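# Place the ceramic mug in the sink

## Task

Get the mug into the sink without breaking it. It is ceramic, so it must not drop more than a few centimetres or be struck hard. The utility cart can roll if pushed. When finished, open the gripper and pull the robot away from the mug. The robot must not fall over or be left leaning.

## Robot and tools

Robot: a Rainbow Robotics RB-Y1. It has a two-wheel drive base with two rear casters (0.66 m long, 0.58 m wide, front edge 0.10 m ahead of the drive axle), a folding leg and torso, a head with head_camera, and two seven-joint arms with parallel grippers and wrist cameras (left_wrist_camera, right_wrist_camera). The base cannot move sideways.

Frames: the base frame sits on the floor halfway between the drive wheels, with x forward, y left and z up. The state reports chest, left_hand and right_hand in this frame. A hand point lies between its finger pads. Its fingers point along its -z and close along its x. Reported hand positions can be off, more so with the arm stretched out. The odometry frame is the base frame at scene start. base_odometry counts only wheel rotation, so wheel slip looks like travel. Heading runs -3.142 to 3.142, positive to the left.

Tool execute_actions: takes "actions", a list holding one action or none, plus an optional "cameras" list (head_camera, left_wrist_camera, right_wrist_camera, all). Leaving out "cameras" or passing null returns every camera, and [] returns none. It returns the state and one image per requested camera, in the order given on the "pictures" line. An empty list only reports. One action may contain:
- "base": exactly one relative command, measured from where the base last reported itself. {"translate_m": d} drives straight d metres, forward positive, range -3 to 3. {"rotate_rad": d} turns in place d radians, counter-clockwise (left) positive, range -3.2 to 3.2. A move needing over 8.667 s at its top speed is refused.
- "joints": a single dictionary covering both arms, head and torso, keyed by joint name. Each value is an absolute target. Angles are in radians and grippers in metres. Ranges: torso_squat_rad 0 to 1.2 (higher lowers a level chest); torso_shift_rad -0.3 to 0.6 (positive pushes the hips forward); torso_pitch_rad -0.2 to 1.4 (positive leans forward); torso_yaw_rad -1.5 to 1.5 (positive turns left). Shoulder pitch -2.356 to 2.356 (0 hangs; negative raises the arm forward). left_shoulder_roll_rad 0 to 3.141 and right_shoulder_roll_rad -3.141 to 0 (each lifts its arm outward away from the body). Shoulder yaw -2.094 to 2.094. Elbow -2.617 to 0.01 (negative bends). Forearm roll -3.141 to 3.141. Wrist pitch -1.57 to 1.919 (negative tips the hand forward). Hand roll -2.705 to 2.705. left_gripper_m and right_gripper_m 0 to 0.1 (pad gap). head_pan_rad -0.523 to 0.523 (positive left, relative to the chest); head_tilt_rad -0.35 to 1.57 (positive looks down). Yaw and roll signs are the same on both sides. The torso also has joint limits that combine: squat + shift <= 1.52; squat - shift + pitch <= 1.57; shift + 0.5 pitch - 0.4 squat <= 0.7; shift + 0.3 pitch - 0.5 squat <= 0.39. Breaking one leaves the commanded torso joints short and "off_target".
- "speeds": lower top speeds for this action only. translate_m 0.05 to 0.4 m/s, rotate_rad 0.1 to 1.509 rad/s. The defaults are the maximums.
- "min_time_s": 0.1 to 8 s, the least time each arm and head motion takes.
Default maximum speeds: arm joints 1 rad/s (wrist-area joints 1.5), head 1.5, squat and pitch 0.3, shift 0.15, torso yaw 0.6, grippers 0.1 m/s. An action lasts at most 15 s. Any unknown key or out-of-range value rejects the whole call, and nothing moves. Joints you leave out may keep driving toward earlier targets.

Tool wait: "seconds" from 0 to 10. The robot keeps its current commands, and the result is the same as an empty action. Tool zoom_image: "camera" plus "region" [x0, y0, x1, y1] in pixels of that camera's latest full image, origin at the top left, no larger than 504 by 504. Tool finished_scene: "scene", the current scene's number. It ends the scene for good and reports success, so call it only once the mug sits in the sink, released, with the robot clear.

Result lines: base_status and joint_status describe how the last accepted action ended. "done" means the target was reached; for the base it only means the wheels turned enough. "off_target" means it settled short and may still push. "limit_stop_at_<name>" means a built-in limit halted it. "contact_stop" means the torso or an arm hit strong resistance. "time_out" means it ran past 1.5x its expected time plus 1 s (torso 2.5x), capped at 14 s. "stopped_with_arm" means the torso halted because an arm had a contact stop. After those stops the joint holds where it is, and a contact stop, time out or stopped_with_arm halts its whole group (torso; left arm; right arm). "limit_stop_at_own_body" means a guard stopped an arm or the torso just before self-contact. "joint command not followed" with a "cause:" line means the arm's targets were held back by the arm-collision check. Those joints then show "not_followed", and the robot may retry them each action. Grippers still move. on_its_own lists what this call did not command, and "held at" gives a target, not a position. A gripper closed on an object reports "off_target", which is expected. To grasp, command an opening at least 0.005 m narrower than the object.

Recovery: after a stop, back off in a separate action, arms before the torso. If both hands hold one object and the torso contact-stops at once with nothing in the way, resend every arm joint at its reported position, then the torso command.

Hazards to avoid: lowering or releasing the mug from more than a few centimetres, or knocking it; the base does not stop at furniture and can push the cart or slip; the bent leg can reach past the base front and may shove the robot backward unseen; arms hitting or pressing on each other, grippers included; heavy loads held far forward, which can tip the robot; more than 3 kg per arm. Contact torque at a joint's load limit (shoulders 65.1, elbow 33.4, wrist joints 23.2 N m) freezes the robot for 10 s. Long holding heats motors: a MOTOR HOT warning appears at 65 °C, and at 80 °C an OVER-TEMPERATURE FAULT brakes the arm ("limit_stop_at_motor_heat"), after which targets must be resent. While you are thinking, the robot keeps its last command. Loose objects may occasionally be nudged.

Each tool is called after "Request:" as name([rows], argument=value, ...), one row to a line, values as JSON.

## Session

Request:
execute_actions(actions=[])

Scene clock: 0.00 s.
base_odometry: x=+0.000 y=+0.000 heading=+0.000 (m, m, rad; odometry frame)
base_status: not commanded
joint_positions: torso_squat_rad=+0.350 torso_shift_rad=+0.001 torso_pitch_rad=+0.001 torso_yaw_rad=-0.001 left_shoulder_pitch_rad=-0.018 left_shoulder_roll_rad=+0.001 left_shoulder_yaw_rad=+0.058 left_elbow_rad=-0.269 left_forearm_roll_rad=+0.032 left_wrist_pitch_rad=+0.032 left_hand_roll_rad=+0.011 left_gripper_m=+0.100 right_shoulder_pitch_rad=+0.043 right_shoulder_roll_rad=+0.002 right_shoulder_yaw_rad=+0.047 right_elbow_rad=-0.162 right_forearm_roll_rad=-0.009 right_wrist_pitch_rad=-0.051 right_hand_roll_rad=+0.020 right_gripper_m=+0.101 head_pan_rad=+0.001 head_tilt_rad=+0.400
joint_status: not commanded
chest: x=-0.2271 y=-0.0004 z=+1.2476 quat_wxyz=(+1.000, +0.000, +0.001, +0.000) (m; base frame)
left_hand: x=-0.0917 y=+0.2260 z=+0.5745 quat_wxyz=(+0.991, +0.000, -0.126, +0.047) (m; base frame)
right_hand: x=-0.1685 y=-0.2156 z=+0.5655 quat_wxyz=(+0.996, +0.003, -0.085, +0.021) (m; base frame)
pictures: head_camera, left_wrist_camera, right_wrist_camera
Images, in order (width x height): head_camera 896x504, left_wrist_camera 644x364, right_wrist_camera 644x364.

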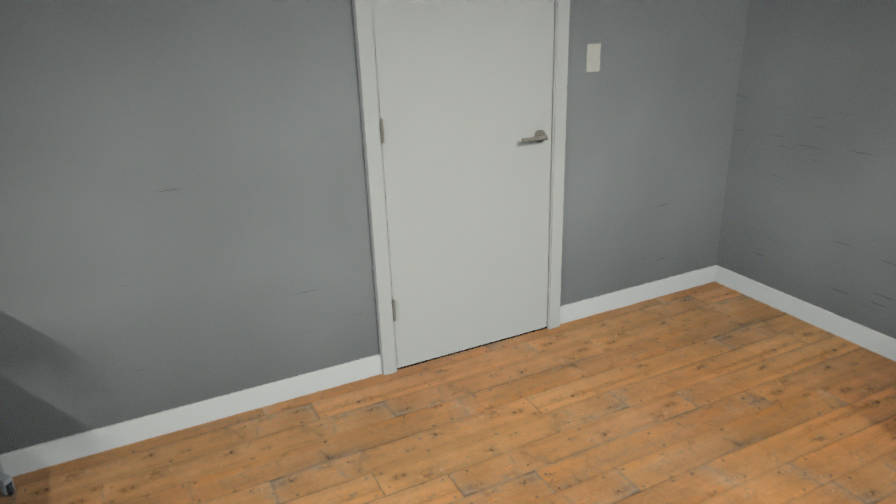

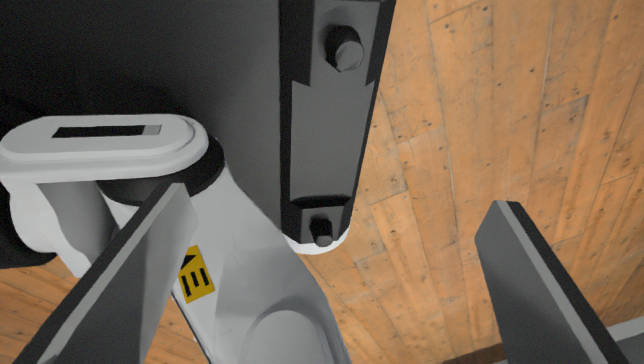

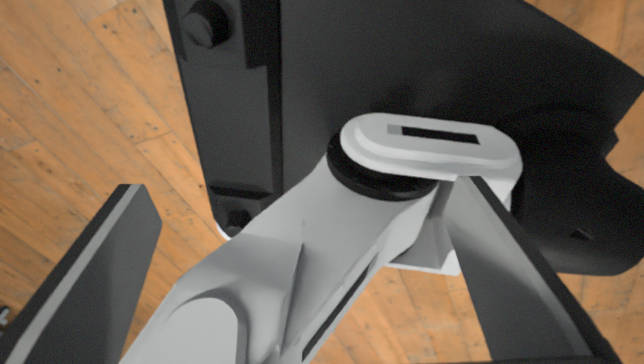

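Request:
execute_actions([
  {"joints":{"head_pan_rad":0.52,"torso_yaw_rad":0.6,"head_tilt_rad":0.5}},
], cameras=["head_camera"])

Scene clock: 5.10 s.
base_odometry: x=+0.000 y=+0.000 heading=+0.000 (m, m, rad; odometry frame)
base_status: not commanded
joint_positions: torso_squat_rad=+0.350 torso_shift_rad=+0.001 torso_pitch_rad=+0.001 torso_yaw_rad=+0.600 left_shoulder_pitch_rad=-0.018 left_shoulder_roll_rad=+0.001 left_shoulder_yaw_rad=+0.058 left_elbow_rad=-0.269 left_forearm_roll_rad=+0.032 left_wrist_pitch_rad=+0.032 left_hand_roll_rad=+0.011 left_gripper_m=+0.100 right_shoulder_pitch_rad=+0.043 right_shoulder_roll_rad=+0.002 right_shoulder_yaw_rad=+0.047 right_elbow_rad=-0.162 right_forearm_roll_rad=-0.009 right_wrist_pitch_rad=-0.051 right_hand_roll_rad=+0.020 right_gripper_m=+0.101 head_pan_rad=+0.520 head_tilt_rad=+0.500
joint_status: all done
chest: x=-0.2271 y=-0.0004 z=+1.2476 quat_wxyz=(+0.955, +0.000, +0.001, +0.296) (m; base frame)
left_hand: x=-0.2435 y=+0.2633 z=+0.5747 quat_wxyz=(+0.933, +0.037, -0.120, +0.338) (m; base frame)
right_hand: x=-0.0573 y=-0.1444 z=+0.5653 quat_wxyz=(+0.945, +0.028, -0.081, +0.315) (m; base frame)
pictures: head_camera
Images, in order (width x height): head_camera 896x504.

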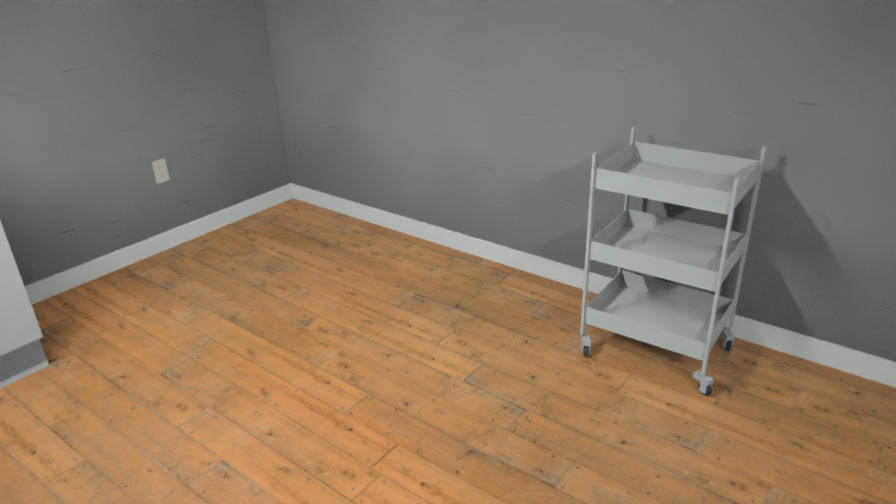

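Request:
execute_actions([
  {"joints":{"torso_yaw_rad":1.5,"head_tilt_rad":0.45}},
], cameras=["head_camera"])

Scene clock: 8.13 s.
base_odometry: x=+0.000 y=+0.000 heading=+0.000 (m, m, rad; odometry frame)
base_status: not commanded
joint_positions: torso_squat_rad=+0.350 torso_shift_rad=+0.001 torso_pitch_rad=+0.001 torso_yaw_rad=+0.771 left_shoulder_pitch_rad=-0.018 left_shoulder_roll_rad=+0.001 left_shoulder_yaw_rad=+0.058 left_elbow_rad=-0.269 left_forearm_roll_rad=+0.032 left_wrist_pitch_rad=+0.032 left_hand_roll_rad=+0.011 left_gripper_m=+0.100 right_shoulder_pitch_rad=+0.043 right_shoulder_roll_rad=+0.002 right_shoulder_yaw_rad=+0.047 right_elbow_rad=-0.162 right_forearm_roll_rad=-0.009 right_wrist_pitch_rad=-0.051 right_hand_roll_rad=+0.020 right_gripper_m=+0.101 head_pan_rad=+0.520 head_tilt_rad=+0.450
joint_status: torso_yaw_rad limit_stop_at_own_body (moved +0.171 of +0.900); the others done
on_its_own: torso_yaw_rad is held at +0.771, not at your +1.500, since a limit_stop_at_own_body
chest: x=-0.2271 y=-0.0004 z=+1.2476 quat_wxyz=(+0.927, +0.000, +0.001, +0.376) (m; base frame)
left_hand: x=-0.2884 y=+0.2567 z=+0.5747 quat_wxyz=(+0.901, +0.048, -0.117, +0.416) (m; base frame)
right_hand: x=-0.0352 y=-0.1131 z=+0.5653 quat_wxyz=(+0.915, +0.035, -0.078, +0.395) (m; base frame)
pictures: head_camera
Images, in order (width x height): head_camera 896x504.

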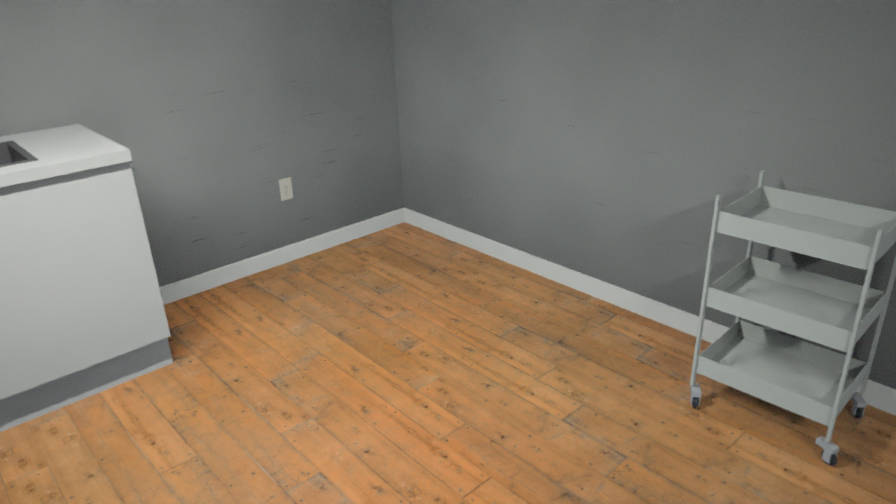

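Request:
execute_actions([
  {"base":{"rotate_rad":1.4},"joints":{"torso_yaw_rad":0.3}},
])

Scene clock: 14.13 s.
base_odometry: x=+0.000 y=+0.000 heading=+1.400 (m, m, rad; odometry frame)
base_status: done
joint_positions: torso_squat_rad=+0.350 torso_shift_rad=+0.001 torso_pitch_rad=+0.001 torso_yaw_rad=+0.300 left_shoulder_pitch_rad=-0.018 left_shoulder_roll_rad=+0.001 left_shoulder_yaw_rad=+0.058 left_elbow_rad=-0.269 left_forearm_roll_rad=+0.032 left_wrist_pitch_rad=+0.032 left_hand_roll_rad=+0.011 left_gripper_m=+0.100 right_shoulder_pitch_rad=+0.043 right_shoulder_roll_rad=+0.002 right_shoulder_yaw_rad=+0.047 right_elbow_rad=-0.162 right_forearm_roll_rad=-0.009 right_wrist_pitch_rad=-0.051 right_hand_roll_rad=+0.020 right_gripper_m=+0.101 head_pan_rad=+0.520 head_tilt_rad=+0.450
joint_status: all done
chest: x=-0.2271 y=-0.0004 z=+1.2476 quat_wxyz=(+0.989, +0.000, +0.001, +0.149) (m; base frame)
left_hand: x=-0.1649 y=+0.2562 z=+0.5746 quat_wxyz=(+0.973, +0.019, -0.125, +0.195) (m; base frame)
right_hand: x=-0.1076 y=-0.1884 z=+0.5654 quat_wxyz=(+0.982, +0.016, -0.084, +0.170) (m; base frame)
pictures: head_camera, left_wrist_camera, right_wrist_camera
Images, in order (width x height): head_camera 896x504, left_wrist_camera 644x364, right_wrist_camera 644x364.

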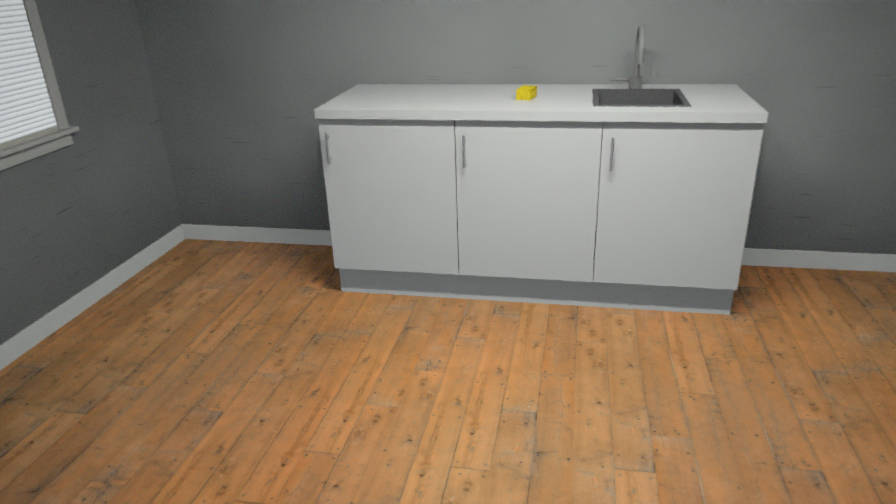

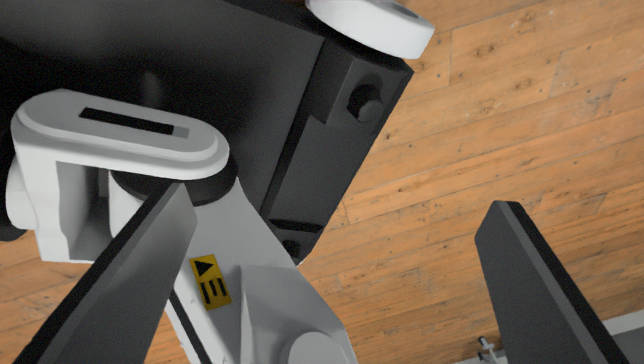

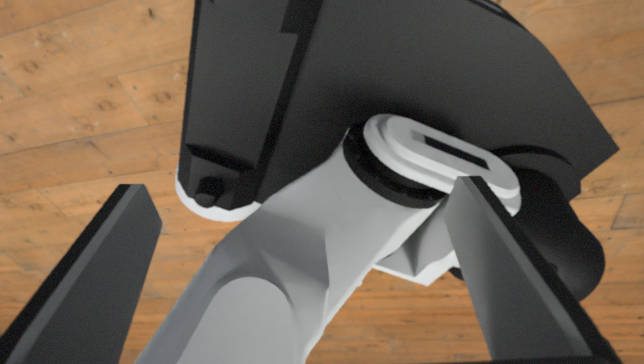

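Request:
execute_actions([
  {"base":{"rotate_rad":1.3}},
], cameras=["head_camera"])

Scene clock: 20.90 s.
base_odometry: x=+0.000 y=+0.000 heading=+2.699 (m, m, rad; odometry frame)
base_status: done
joint_positions: torso_squat_rad=+0.350 torso_shift_rad=+0.001 torso_pitch_rad=+0.001 torso_yaw_rad=+0.300 left_shoulder_pitch_rad=-0.018 left_shoulder_roll_rad=+0.001 left_shoulder_yaw_rad=+0.058 left_elbow_rad=-0.269 left_forearm_roll_rad=+0.032 left_wrist_pitch_rad=+0.032 left_hand_roll_rad=+0.011 left_gripper_m=+0.100 right_shoulder_pitch_rad=+0.043 right_shoulder_roll_rad=+0.002 right_shoulder_yaw_rad=+0.047 right_elbow_rad=-0.162 right_forearm_roll_rad=-0.009 right_wrist_pitch_rad=-0.051 right_hand_roll_rad=+0.020 right_gripper_m=+0.101 head_pan_rad=+0.520 head_tilt_rad=+0.450
joint_status: not commanded
chest: x=-0.2271 y=-0.0004 z=+1.2476 quat_wxyz=(+0.989, +0.000, +0.001, +0.149) (m; base frame)
left_hand: x=-0.1649 y=+0.2562 z=+0.5746 quat_wxyz=(+0.973, +0.019, -0.125, +0.195) (m; base frame)
right_hand: x=-0.1076 y=-0.1884 z=+0.5654 quat_wxyz=(+0.982, +0.016, -0.084, +0.170) (m; base frame)
pictures: head_camera
Images, in order (width x height): head_camera 896x504.

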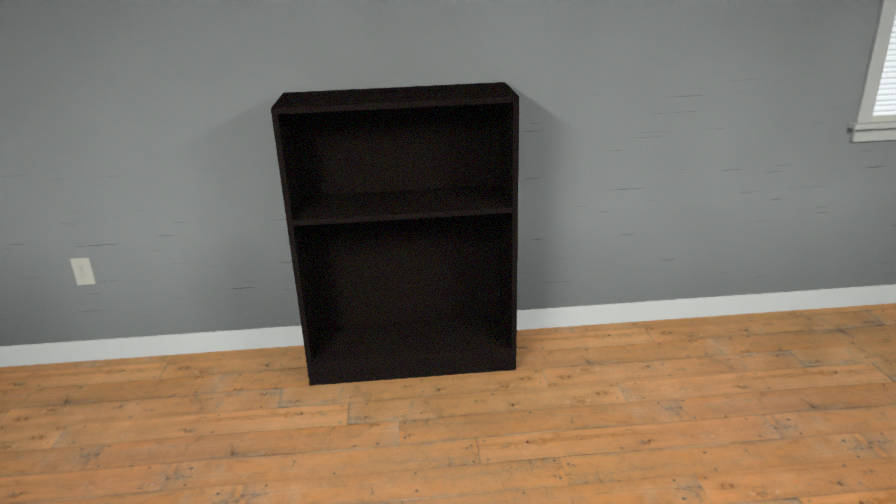

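Request:
execute_actions([
  {"base":{"rotate_rad":1.1},"joints":{"torso_yaw_rad":0.6,"head_tilt_rad":0.55}},
], cameras=["head_camera"])

Scene clock: 26.83 s.
base_odometry: x=+0.000 y=+0.000 heading=-2.485 (m, m, rad; odometry frame)
base_status: done
joint_positions: torso_squat_rad=+0.350 torso_shift_rad=+0.001 torso_pitch_rad=+0.001 torso_yaw_rad=+0.600 left_shoulder_pitch_rad=-0.018 left_shoulder_roll_rad=+0.001 left_shoulder_yaw_rad=+0.058 left_elbow_rad=-0.269 left_forearm_roll_rad=+0.032 left_wrist_pitch_rad=+0.032 left_hand_roll_rad=+0.011 left_gripper_m=+0.100 right_shoulder_pitch_rad=+0.043 right_shoulder_roll_rad=+0.002 right_shoulder_yaw_rad=+0.047 right_elbow_rad=-0.162 right_forearm_roll_rad=-0.009 right_wrist_pitch_rad=-0.051 right_hand_roll_rad=+0.020 right_gripper_m=+0.101 head_pan_rad=+0.520 head_tilt_rad=+0.550
joint_status: all done
chest: x=-0.2271 y=-0.0004 z=+1.2476 quat_wxyz=(+0.955, +0.000, +0.001, +0.296) (m; base frame)
left_hand: x=-0.2435 y=+0.2634 z=+0.5747 quat_wxyz=(+0.933, +0.038, -0.120, +0.338) (m; base frame)
right_hand: x=-0.0574 y=-0.1444 z=+0.5653 quat_wxyz=(+0.945, +0.028, -0.081, +0.315) (m; base frame)
pictures: head_camera
Images, in order (width x height): head_camera 896x504.

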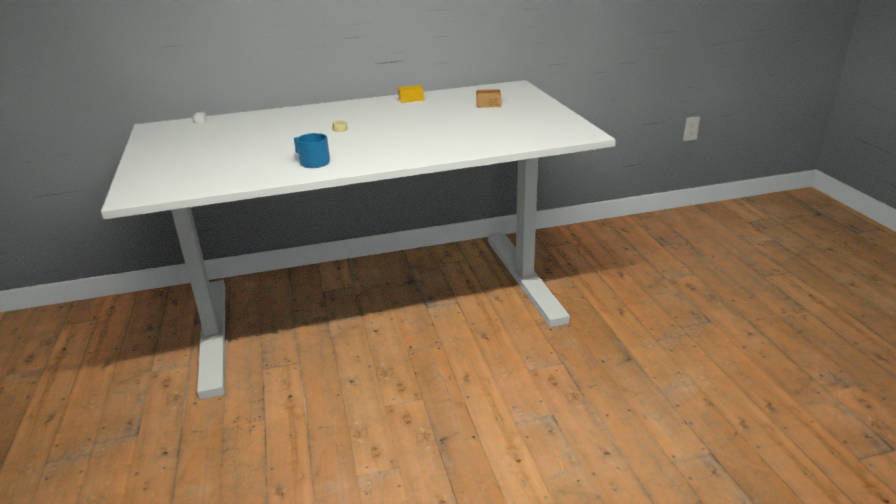

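Request:
execute_actions([
  {"base":{"rotate_rad":1.56},"joints":{"torso_yaw_rad":0,"head_pan_rad":-0.1,"head_tilt_rad":0.2,"torso_squat_rad":0.15,"torso_shift_rad":0.05,"torso_pitch_rad":0.3,"right_shoulder_pitch_rad":-0.783,"right_shoulder_roll_rad":-0.097,"right_shoulder_yaw_rad":-0.244,"right_elbow_rad":-1.28,"right_forearm_roll_rad":0,"right_wrist_pitch_rad":1.732,"right_hand_roll_rad":0,"left_shoulder_pitch_rad":-0.2},"min_time_s":2.5},
], cameras=["head_camera"])

Request:
execute_actions([
  {"base":{"translate_m":1.2},"joints":{"head_tilt_rad":0.55,"head_pan_rad":-0.2}},
])

Scene clock: 123.17 s.
base_odometry: x=+0.000 y=+0.000 heading=-0.925 (m, m, rad; odometry frame)
base_status: done
joint_positions: torso_squat_rad=+0.150 torso_shift_rad=+0.050 torso_pitch_rad=+0.300 torso_yaw_rad=+0.000 left_shoulder_pitch_rad=-0.200 left_shoulder_roll_rad=+0.001 left_shoulder_yaw_rad=+0.058 left_elbow_rad=-0.269 left_forearm_roll_rad=+0.032 left_wrist_pitch_rad=+0.032 left_hand_roll_rad=+0.011 left_gripper_m=+0.100 right_shoulder_pitch_rad=-0.783 right_shoulder_roll_rad=-0.097 right_shoulder_yaw_rad=-0.244 right_elbow_rad=-1.280 right_forearm_roll_rad=+0.000 right_wrist_pitch_rad=+1.732 right_hand_roll_rad=+0.000 right_gripper_m=+0.101 head_pan_rad=-0.100 head_tilt_rad=+0.200
joint_status: all done
chest: x=-0.1019 y=-0.0005 z=+1.2674 quat_wxyz=(+0.989, +0.000, +0.149, +0.000) (m; base frame)
left_hand: x=-0.0406 y=+0.2137 z=+0.5797 quat_wxyz=(+0.998, -0.006, -0.062, +0.017) (m; base frame)
right_hand: x=+0.3278 y=-0.2205 z=+0.8889 quat_wxyz=(+1.000, +0.000, +0.000, +0.000) (m; base frame)
pictures: head_camera
Images, in order (width x height): head_camera 896x504.

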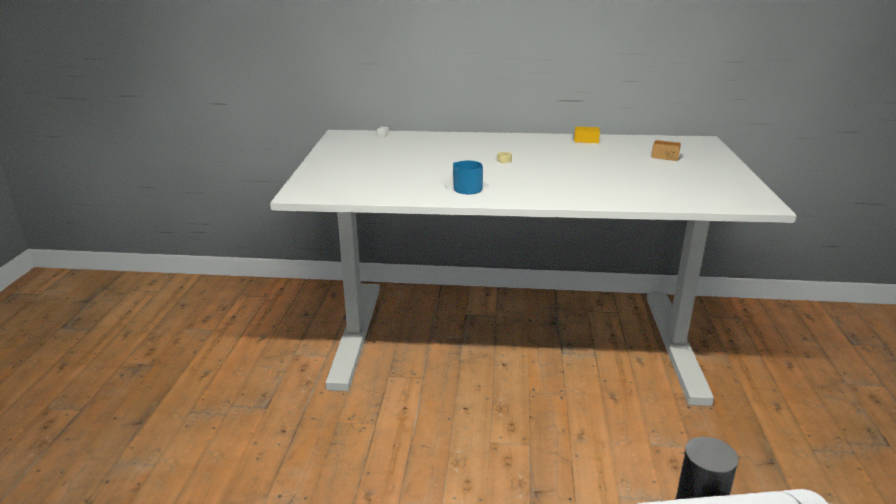

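Scene clock: 127.73 s.
base_odometry: x=+0.722 y=-0.958 heading=-0.925 (m, m, rad; odometry frame)
base_status: done
joint_positions: torso_squat_rad=+0.150 torso_shift_rad=+0.050 torso_pitch_rad=+0.300 torso_yaw_rad=+0.000 left_shoulder_pitch_rad=-0.200 left_shoulder_roll_rad=+0.001 left_shoulder_yaw_rad=+0.058 left_elbow_rad=-0.269 left_forearm_roll_rad=+0.032 left_wrist_pitch_rad=+0.032 left_hand_roll_rad=+0.011 left_gripper_m=+0.100 right_shoulder_pitch_rad=-0.783 right_shoulder_roll_rad=-0.097 right_shoulder_yaw_rad=-0.244 right_elbow_rad=-1.280 right_forearm_roll_rad=+0.000 right_wrist_pitch_rad=+1.732 right_hand_roll_rad=+0.000 right_gripper_m=+0.101 head_pan_rad=-0.200 head_tilt_rad=+0.550
joint_status: all done
chest: x=-0.1019 y=-0.0005 z=+1.2674 quat_wxyz=(+0.989, +0.000, +0.149, +0.000) (m; base frame)
left_hand: x=-0.0403 y=+0.2137 z=+0.5797 quat_wxyz=(+0.998, -0.006, -0.062, +0.017) (m; base frame)
right_hand: x=+0.3277 y=-0.2205 z=+0.8889 quat_wxyz=(+1.000, +0.000, +0.000, +0.000) (m; base frame)
pictures: head_camera, left_wrist_camera, right_wrist_camera
Images, in order (width x height): head_camera 896x504, left_wrist_camera 644x364, right_wrist_camera 644x364.

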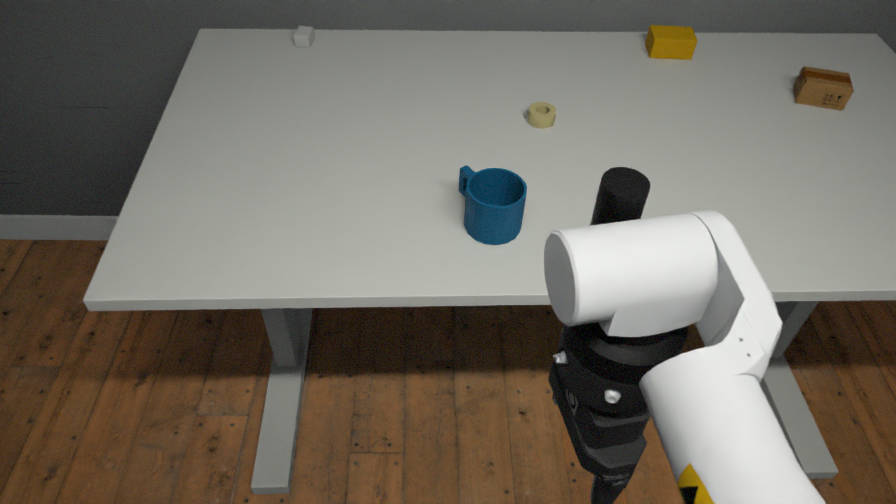

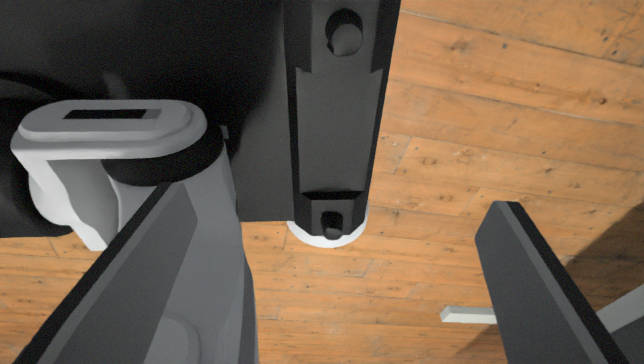

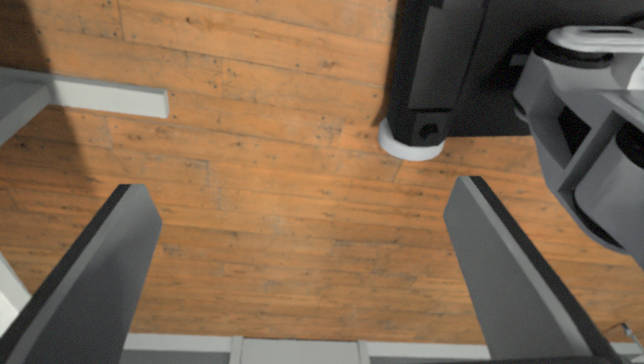

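Request:
execute_actions([
  {"base":{"translate_m":0.33},"joints":{"head_tilt_rad":0.75,"head_pan_rad":-0.3,"right_elbow_rad":-1.42,"right_wrist_pitch_rad":1.872}},
], cameras=["head_camera","right_wrist_camera"])

Scene clock: 158.20 s.
base_odometry: x=+0.921 y=-1.222 heading=-0.925 (m, m, rad; odometry frame)
base_status: done
joint_positions: torso_squat_rad=+0.150 torso_shift_rad=+0.050 torso_pitch_rad=+0.300 torso_yaw_rad=+0.000 left_shoulder_pitch_rad=-0.200 left_shoulder_roll_rad=+0.001 left_shoulder_yaw_rad=+0.058 left_elbow_rad=-0.269 left_forearm_roll_rad=+0.032 left_wrist_pitch_rad=+0.032 left_hand_roll_rad=+0.011 left_gripper_m=+0.100 right_shoulder_pitch_rad=-0.783 right_shoulder_roll_rad=-0.097 right_shoulder_yaw_rad=-0.244 right_elbow_rad=-1.420 right_forearm_roll_rad=+0.000 right_wrist_pitch_rad=+1.872 right_hand_roll_rad=+0.000 right_gripper_m=+0.101 head_pan_rad=-0.300 head_tilt_rad=+0.750
joint_status: all done
chest: x=-0.1018 y=-0.0005 z=+1.2674 quat_wxyz=(+0.989, +0.000, +0.150, +0.000) (m; base frame)
left_hand: x=-0.0403 y=+0.2137 z=+0.5796 quat_wxyz=(+0.998, -0.006, -0.062, +0.017) (m; base frame)
right_hand: x=+0.3238 y=-0.2205 z=+0.9246 quat_wxyz=(+1.000, +0.000, +0.000, +0.000) (m; base frame)
pictures: head_camera, right_wrist_camera
Images, in order (width x height): head_camera 896x504, right_wrist_camera 644x364.

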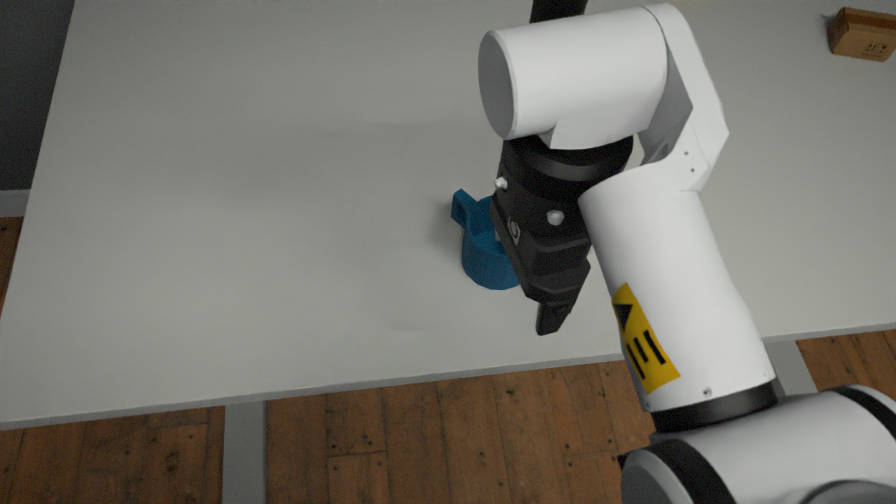

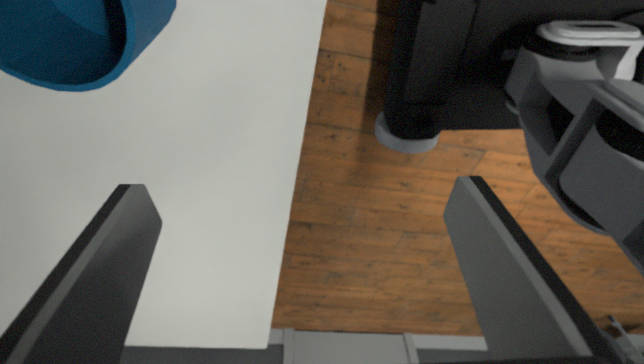

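Request:
execute_actions([
  {"base":{"rotate_rad":-0.1},"joints":{"right_gripper_m":0.06}},
], cameras=[])

Request:
execute_actions([
  {"base":{"translate_m":0.1},"joints":{"right_elbow_rad":-1.3,"right_wrist_pitch_rad":1.752,"head_tilt_rad":0.85}},
], cameras=["head_camera","right_wrist_camera"])

Scene clock: 181.93 s.
base_odometry: x=+0.921 y=-1.222 heading=-1.024 (m, m, rad; odometry frame)
base_status: done
joint_positions: torso_squat_rad=+0.150 torso_shift_rad=+0.050 torso_pitch_rad=+0.300 torso_yaw_rad=+0.000 left_shoulder_pitch_rad=-0.200 left_shoulder_roll_rad=+0.001 left_shoulder_yaw_rad=+0.058 left_elbow_rad=-0.269 left_forearm_roll_rad=+0.032 left_wrist_pitch_rad=+0.032 left_hand_roll_rad=+0.011 left_gripper_m=+0.100 right_shoulder_pitch_rad=-0.783 right_shoulder_roll_rad=-0.097 right_shoulder_yaw_rad=-0.244 right_elbow_rad=-1.420 right_forearm_roll_rad=+0.000 right_wrist_pitch_rad=+1.872 right_hand_roll_rad=+0.000 right_gripper_m=+0.060 head_pan_rad=-0.300 head_tilt_rad=+0.750
joint_status: all done
chest: x=-0.1018 y=-0.0005 z=+1.2674 quat_wxyz=(+0.989, +0.000, +0.150, +0.000) (m; base frame)
left_hand: x=-0.0403 y=+0.2137 z=+0.5796 quat_wxyz=(+0.998, -0.006, -0.062, +0.017) (m; base frame)
right_hand: x=+0.3238 y=-0.2205 z=+0.9247 quat_wxyz=(+1.000, +0.000, +0.000, +0.000) (m; base frame)
pictures: none
No camera images: the call's "cameras" was empty. Leave "cameras" out to get every camera's image.

Scene clock: 183.60 s.
base_odometry: x=+0.973 y=-1.307 heading=-1.024 (m, m, rad; odometry frame)
base_status: done
joint_positions: torso_squat_rad=+0.150 torso_shift_rad=+0.050 torso_pitch_rad=+0.300 torso_yaw_rad=+0.000 left_shoulder_pitch_rad=-0.200 left_shoulder_roll_rad=+0.001 left_shoulder_yaw_rad=+0.058 left_elbow_rad=-0.269 left_forearm_roll_rad=+0.032 left_wrist_pitch_rad=+0.032 left_hand_roll_rad=+0.011 left_gripper_m=+0.100 right_shoulder_pitch_rad=-0.783 right_shoulder_roll_rad=-0.097 right_shoulder_yaw_rad=-0.244 right_elbow_rad=-1.300 right_forearm_roll_rad=+0.000 right_wrist_pitch_rad=+1.752 right_hand_roll_rad=+0.000 right_gripper_m=+0.060 head_pan_rad=-0.300 head_tilt_rad=+0.850
joint_status: all done
chest: x=-0.1019 y=-0.0005 z=+1.2674 quat_wxyz=(+0.989, +0.000, +0.150, +0.000) (m; base frame)
left_hand: x=-0.0403 y=+0.2137 z=+0.5797 quat_wxyz=(+0.998, -0.006, -0.062, +0.017) (m; base frame)
right_hand: x=+0.3275 y=-0.2205 z=+0.8940 quat_wxyz=(+1.000, +0.000, +0.000, +0.000) (m; base frame)
pictures: head_camera, right_wrist_camera
Images, in order (width x height): head_camera 896x504, right_wrist_camera 644x364.

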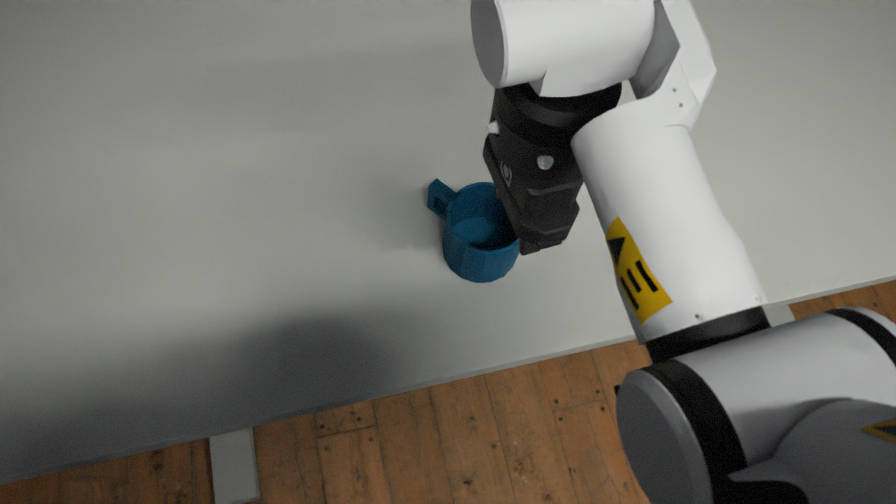

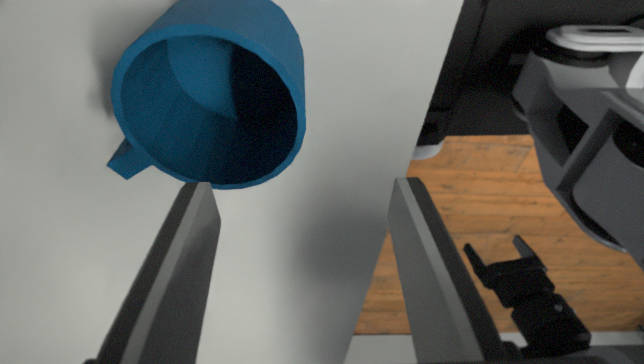

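Request:
execute_actions([
  {"joints":{"torso_squat_rad":0.44}},
], cameras=["head_camera","right_wrist_camera"])

Scene clock: 193.37 s.
base_odometry: x=+0.973 y=-1.307 heading=-1.024 (m, m, rad; odometry frame)
base_status: not commanded
joint_positions: torso_squat_rad=+0.440 torso_shift_rad=+0.050 torso_pitch_rad=+0.300 torso_yaw_rad=+0.000 left_shoulder_pitch_rad=-0.200 left_shoulder_roll_rad=+0.001 left_shoulder_yaw_rad=+0.058 left_elbow_rad=-0.269 left_forearm_roll_rad=+0.032 left_wrist_pitch_rad=+0.032 left_hand_roll_rad=+0.011 left_gripper_m=+0.100 right_shoulder_pitch_rad=-0.783 right_shoulder_roll_rad=-0.097 right_shoulder_yaw_rad=-0.244 right_elbow_rad=-1.300 right_forearm_roll_rad=+0.000 right_wrist_pitch_rad=+1.752 right_hand_roll_rad=+0.000 right_gripper_m=+0.060 head_pan_rad=-0.300 head_tilt_rad=+0.850
joint_status: all done
chest: x=-0.1050 y=-0.0004 z=+1.2087 quat_wxyz=(+0.989, +0.000, +0.149, +0.000) (m; base frame)
left_hand: x=-0.0432 y=+0.2137 z=+0.5210 quat_wxyz=(+0.998, -0.006, -0.062, +0.017) (m; base frame)
right_hand: x=+0.3245 y=-0.2205 z=+0.8354 quat_wxyz=(+1.000, +0.000, +0.000, +0.000) (m; base frame)
pictures: head_camera, right_wrist_camera
Images, in order (width x height): head_camera 896x504, right_wrist_camera 644x364.

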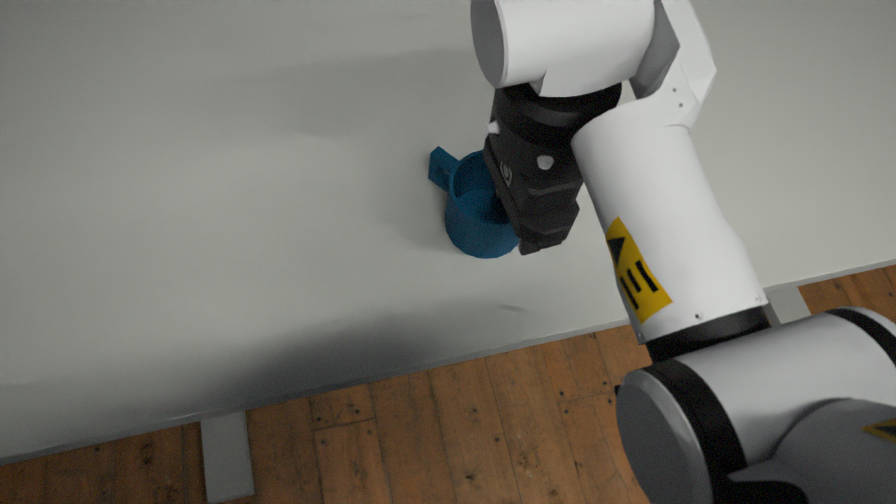

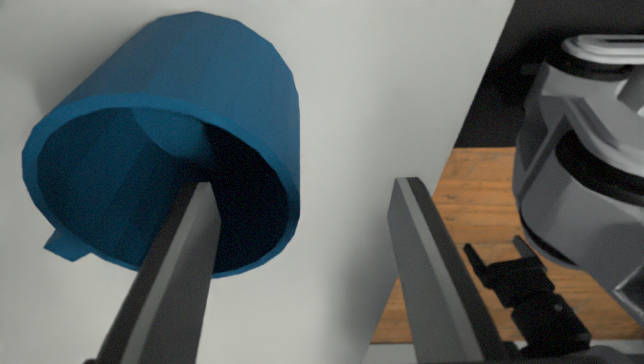

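Request:
execute_actions([
  {"joints":{"torso_squat_rad":0.57}},
], cameras=["right_wrist_camera"])

Request:
execute_actions([
  {"joints":{"right_gripper_m":0.0}},
], cameras=["head_camera","right_wrist_camera"])

Scene clock: 202.70 s.
base_odometry: x=+0.973 y=-1.307 heading=-1.024 (m, m, rad; odometry frame)
base_status: not commanded
joint_positions: torso_squat_rad=+0.570 torso_shift_rad=+0.050 torso_pitch_rad=+0.300 torso_yaw_rad=+0.000 left_shoulder_pitch_rad=-0.200 left_shoulder_roll_rad=+0.001 left_shoulder_yaw_rad=+0.058 left_elbow_rad=-0.269 left_forearm_roll_rad=+0.032 left_wrist_pitch_rad=+0.032 left_hand_roll_rad=+0.011 left_gripper_m=+0.100 right_shoulder_pitch_rad=-0.783 right_shoulder_roll_rad=-0.097 right_shoulder_yaw_rad=-0.244 right_elbow_rad=-1.300 right_forearm_roll_rad=+0.000 right_wrist_pitch_rad=+1.752 right_hand_roll_rad=+0.000 right_gripper_m=+0.060 head_pan_rad=-0.300 head_tilt_rad=+0.850
joint_status: all done
chest: x=-0.1072 y=-0.0004 z=+1.1647 quat_wxyz=(+0.989, +0.000, +0.149, +0.000) (m; base frame)
left_hand: x=-0.0454 y=+0.2137 z=+0.4770 quat_wxyz=(+0.998, -0.006, -0.062, +0.017) (m; base frame)
right_hand: x=+0.3223 y=-0.2205 z=+0.7915 quat_wxyz=(+1.000, +0.000, +0.000, +0.000) (m; base frame)
pictures: right_wrist_camera
Images, in order (width x height): right_wrist_camera 644x364.

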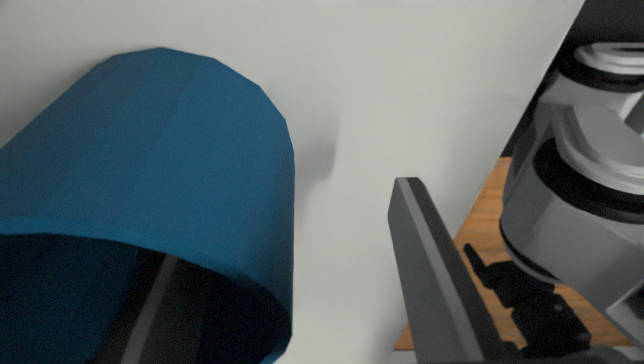

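Scene clock: 203.77 s.
base_odometry: x=+0.973 y=-1.307 heading=-1.024 (m, m, rad; odometry frame)
base_status: not commanded
joint_positions: torso_squat_rad=+0.570 torso_shift_rad=+0.050 torso_pitch_rad=+0.300 torso_yaw_rad=+0.000 left_shoulder_pitch_rad=-0.200 left_shoulder_roll_rad=+0.001 left_shoulder_yaw_rad=+0.058 left_elbow_rad=-0.269 left_forearm_roll_rad=+0.032 left_wrist_pitch_rad=+0.032 left_hand_roll_rad=+0.011 left_gripper_m=+0.100 right_shoulder_pitch_rad=-0.783 right_shoulder_roll_rad=-0.097 right_shoulder_yaw_rad=-0.244 right_elbow_rad=-1.300 right_forearm_roll_rad=+0.000 right_wrist_pitch_rad=+1.752 right_hand_roll_rad=+0.000 right_gripper_m=+0.007 head_pan_rad=-0.300 head_tilt_rad=+0.850
joint_status: right_gripper_m off_target (ended at +0.007, target +0.000)
chest: x=-0.1072 y=-0.0004 z=+1.1647 quat_wxyz=(+0.989, +0.000, +0.149, +0.000) (m; base frame)
left_hand: x=-0.0454 y=+0.2137 z=+0.4770 quat_wxyz=(+0.998, -0.006, -0.062, +0.017) (m; base frame)
right_hand: x=+0.3223 y=-0.2205 z=+0.7915 quat_wxyz=(+1.000, +0.000, +0.000, +0.000) (m; base frame)
pictures: head_camera, right_wrist_camera
Images, in order (width x height): head_camera 896x504, right_wrist_camera 644x364.

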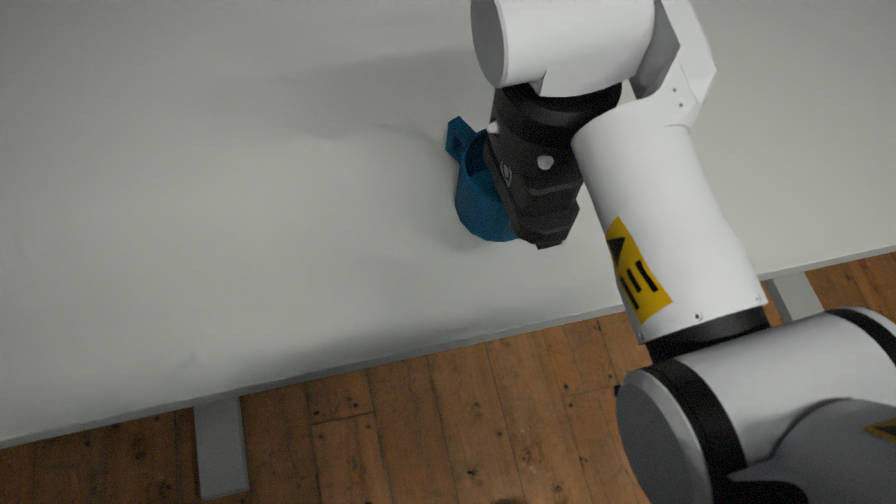

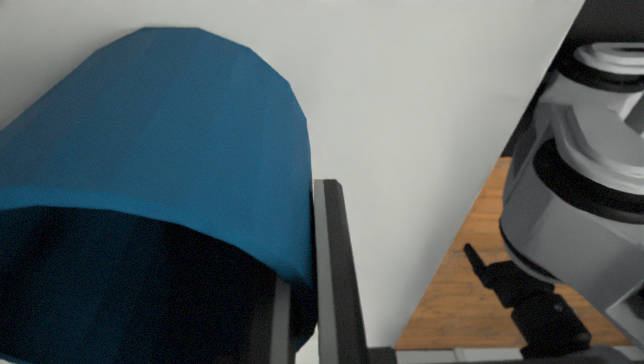

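Request:
execute_actions([
  {"joints":{"torso_squat_rad":0.4}},
], cameras=["right_wrist_camera"])

Request:
execute_actions([
  {"base":{"translate_m":-2.9},"joints":{"torso_squat_rad":0.1,"head_tilt_rad":0.4,"head_pan_rad":-0.15}},
], cameras=["head_camera","right_wrist_camera"])

Scene clock: 225.53 s.
base_odometry: x=+0.973 y=-1.307 heading=-1.024 (m, m, rad; odometry frame)
base_status: not commanded
joint_positions: torso_squat_rad=+0.400 torso_shift_rad=+0.050 torso_pitch_rad=+0.300 torso_yaw_rad=+0.000 left_shoulder_pitch_rad=-0.200 left_shoulder_roll_rad=+0.001 left_shoulder_yaw_rad=+0.058 left_elbow_rad=-0.269 left_forearm_roll_rad=+0.032 left_wrist_pitch_rad=+0.032 left_hand_roll_rad=+0.011 left_gripper_m=+0.100 right_shoulder_pitch_rad=-0.783 right_shoulder_roll_rad=-0.097 right_shoulder_yaw_rad=-0.244 right_elbow_rad=-1.300 right_forearm_roll_rad=+0.000 right_wrist_pitch_rad=+1.752 right_hand_roll_rad=+0.000 right_gripper_m=+0.007 head_pan_rad=-0.300 head_tilt_rad=+0.850
joint_status: all done
chest: x=-0.1042 y=-0.0004 z=+1.2200 quat_wxyz=(+0.989, +0.000, +0.150, +0.000) (m; base frame)
left_hand: x=-0.0427 y=+0.2137 z=+0.5323 quat_wxyz=(+0.998, -0.006, -0.062, +0.017) (m; base frame)
right_hand: x=+0.3251 y=-0.2206 z=+0.8465 quat_wxyz=(+1.000, +0.000, +0.000, +0.000) (m; base frame)
pictures: right_wrist_camera
Images, in order (width x height): right_wrist_camera 644x364.

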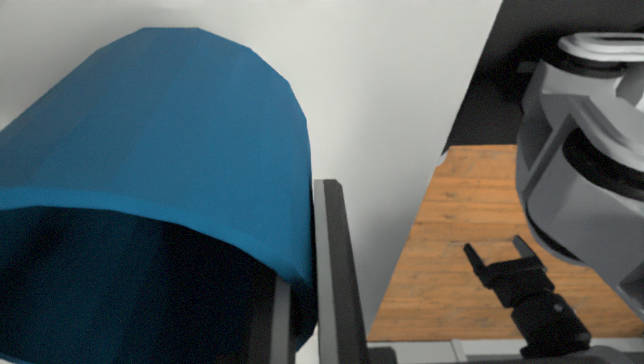

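Scene clock: 234.77 s.
base_odometry: x=-0.533 y=+1.171 heading=-1.025 (m, m, rad; odometry frame)
base_status: done
joint_positions: torso_squat_rad=+0.100 torso_shift_rad=+0.050 torso_pitch_rad=+0.300 torso_yaw_rad=+0.000 left_shoulder_pitch_rad=-0.200 left_shoulder_roll_rad=+0.001 left_shoulder_yaw_rad=+0.058 left_elbow_rad=-0.269 left_forearm_roll_rad=+0.032 left_wrist_pitch_rad=+0.032 left_hand_roll_rad=+0.011 left_gripper_m=+0.100 right_shoulder_pitch_rad=-0.783 right_shoulder_roll_rad=-0.097 right_shoulder_yaw_rad=-0.244 right_elbow_rad=-1.300 right_forearm_roll_rad=+0.000 right_wrist_pitch_rad=+1.752 right_hand_roll_rad=+0.000 right_gripper_m=+0.007 head_pan_rad=-0.150 head_tilt_rad=+0.400
joint_status: all done
chest: x=-0.1017 y=-0.0005 z=+1.2717 quat_wxyz=(+0.989, +0.000, +0.150, +0.000) (m; base frame)
left_hand: x=-0.0402 y=+0.2137 z=+0.5840 quat_wxyz=(+0.998, -0.006, -0.062, +0.017) (m; base frame)
right_hand: x=+0.3275 y=-0.2206 z=+0.8982 quat_wxyz=(+1.000, +0.000, +0.000, +0.000) (m; base frame)
pictures: head_camera, right_wrist_camera
Images, in order (width x height): head_camera 896x504, right_wrist_camera 644x364.

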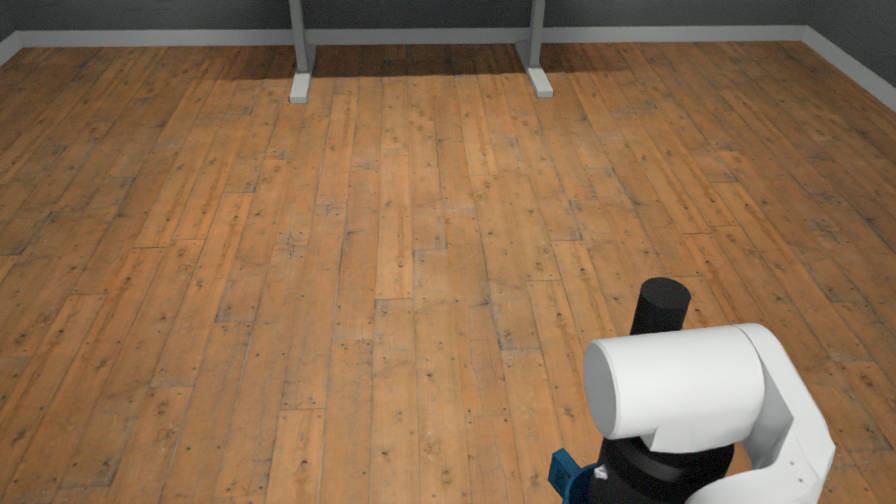

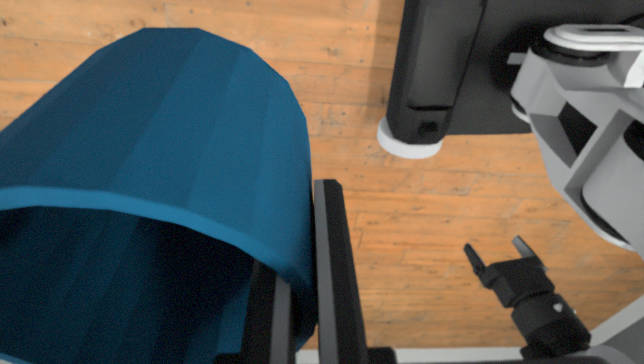

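Request:
execute_actions([
  {"base":{"rotate_rad":3.14},"joints":{"torso_squat_rad":0.0,"torso_shift_rad":0.1,"torso_pitch_rad":0.2,"head_tilt_rad":0.3,"head_pan_rad":-0.1,"right_shoulder_pitch_rad":-0.917,"right_shoulder_roll_rad":-0.131,"right_shoulder_yaw_rad":-0.275,"right_elbow_rad":-1.376,"right_wrist_pitch_rad":1.9},"min_time_s":3},
], cameras=["head_camera","right_wrist_camera"])

Scene clock: 254.77 s.
base_odometry: x=-0.533 y=+1.171 heading=+2.114 (m, m, rad; odometry frame)
base_status: done
joint_positions: torso_squat_rad=+0.000 torso_shift_rad=+0.100 torso_pitch_rad=+0.200 torso_yaw_rad=+0.000 left_shoulder_pitch_rad=-0.200 left_shoulder_roll_rad=+0.001 left_shoulder_yaw_rad=+0.058 left_elbow_rad=-0.269 left_forearm_roll_rad=+0.032 left_wrist_pitch_rad=+0.032 left_hand_roll_rad=+0.011 left_gripper_m=+0.100 right_shoulder_pitch_rad=-0.916 right_shoulder_roll_rad=-0.131 right_shoulder_yaw_rad=-0.275 right_elbow_rad=-1.376 right_forearm_roll_rad=+0.000 right_wrist_pitch_rad=+1.900 right_hand_roll_rad=+0.000 right_gripper_m=+0.007 head_pan_rad=-0.100 head_tilt_rad=+0.300
joint_status: all done
chest: x=-0.0965 y=-0.0005 z=+1.2802 quat_wxyz=(+0.995, +0.000, +0.100, +0.000) (m; base frame)
left_hand: x=+0.0334 y=+0.2137 z=+0.6021 quat_wxyz=(+0.994, -0.006, -0.112, +0.017) (m; base frame)
right_hand: x=+0.3956 y=-0.2202 z=+1.0302 quat_wxyz=(+0.997, +0.000, -0.080, +0.000) (m; base frame)
pictures: head_camera, right_wrist_camera
Images, in order (width x height): head_camera 896x504, right_wrist_camera 644x364.

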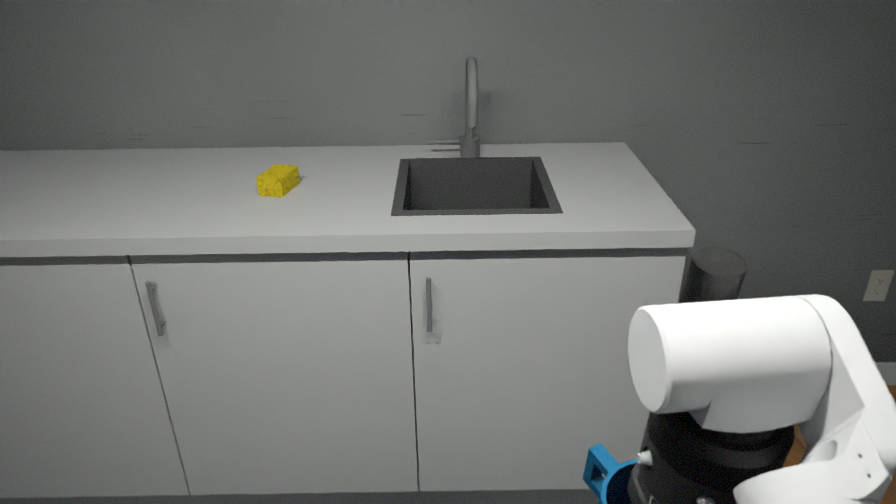

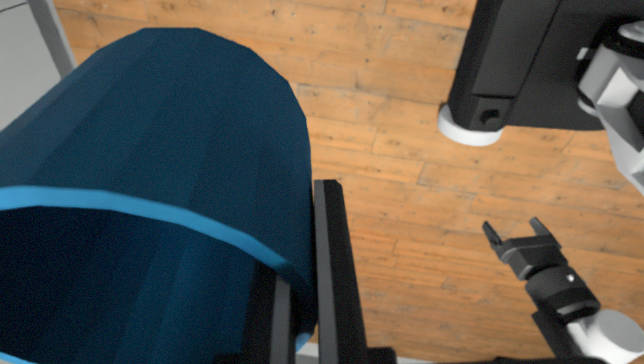

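Request:
execute_actions([
  {"base":{"translate_m":1.02},"joints":{"head_tilt_rad":0.75,"head_pan_rad":-0.2,"left_shoulder_pitch_rad":-0.1}},
], cameras=["head_camera","right_wrist_camera"])

Scene clock: 269.13 s.
base_odometry: x=-1.060 y=+2.044 heading=+2.114 (m, m, rad; odometry frame)
base_status: done
joint_positions: torso_squat_rad=+0.000 torso_shift_rad=+0.100 torso_pitch_rad=+0.200 torso_yaw_rad=+0.000 left_shoulder_pitch_rad=-0.100 left_shoulder_roll_rad=+0.001 left_shoulder_yaw_rad=+0.058 left_elbow_rad=-0.269 left_forearm_roll_rad=+0.032 left_wrist_pitch_rad=+0.032 left_hand_roll_rad=+0.011 left_gripper_m=+0.100 right_shoulder_pitch_rad=-0.916 right_shoulder_roll_rad=-0.131 right_shoulder_yaw_rad=-0.275 right_elbow_rad=-1.376 right_forearm_roll_rad=+0.000 right_wrist_pitch_rad=+1.900 right_hand_roll_rad=+0.000 right_gripper_m=+0.007 head_pan_rad=-0.200 head_tilt_rad=+0.750
joint_status: all done
chest: x=-0.0965 y=-0.0005 z=+1.2802 quat_wxyz=(+0.995, +0.000, +0.100, +0.000) (m; base frame)
left_hand: x=-0.0381 y=+0.2215 z=+0.5947 quat_wxyz=(+0.997, +0.000, -0.065, +0.033) (m; base frame)
right_hand: x=+0.3957 y=-0.2202 z=+1.0304 quat_wxyz=(+0.997, +0.000, -0.081, +0.000) (m; base frame)
pictures: head_camera, right_wrist_camera
Images, in order (width x height): head_camera 896x504, right_wrist_camera 644x364.

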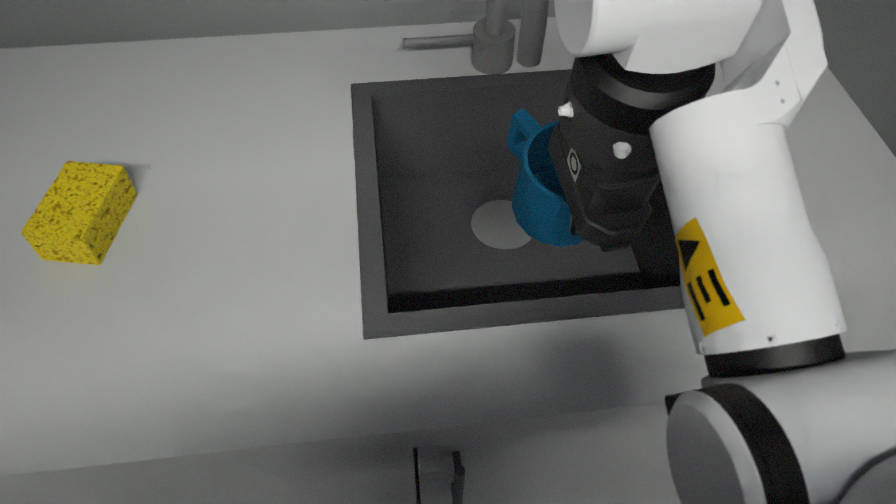

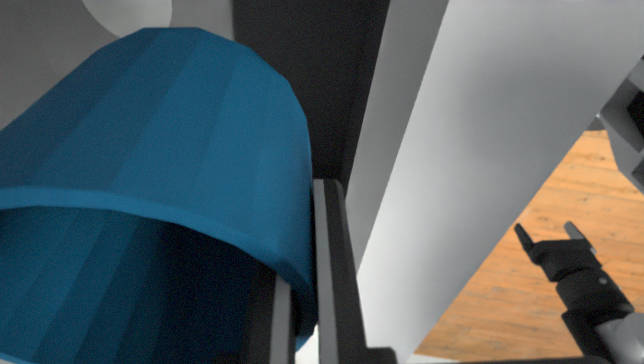

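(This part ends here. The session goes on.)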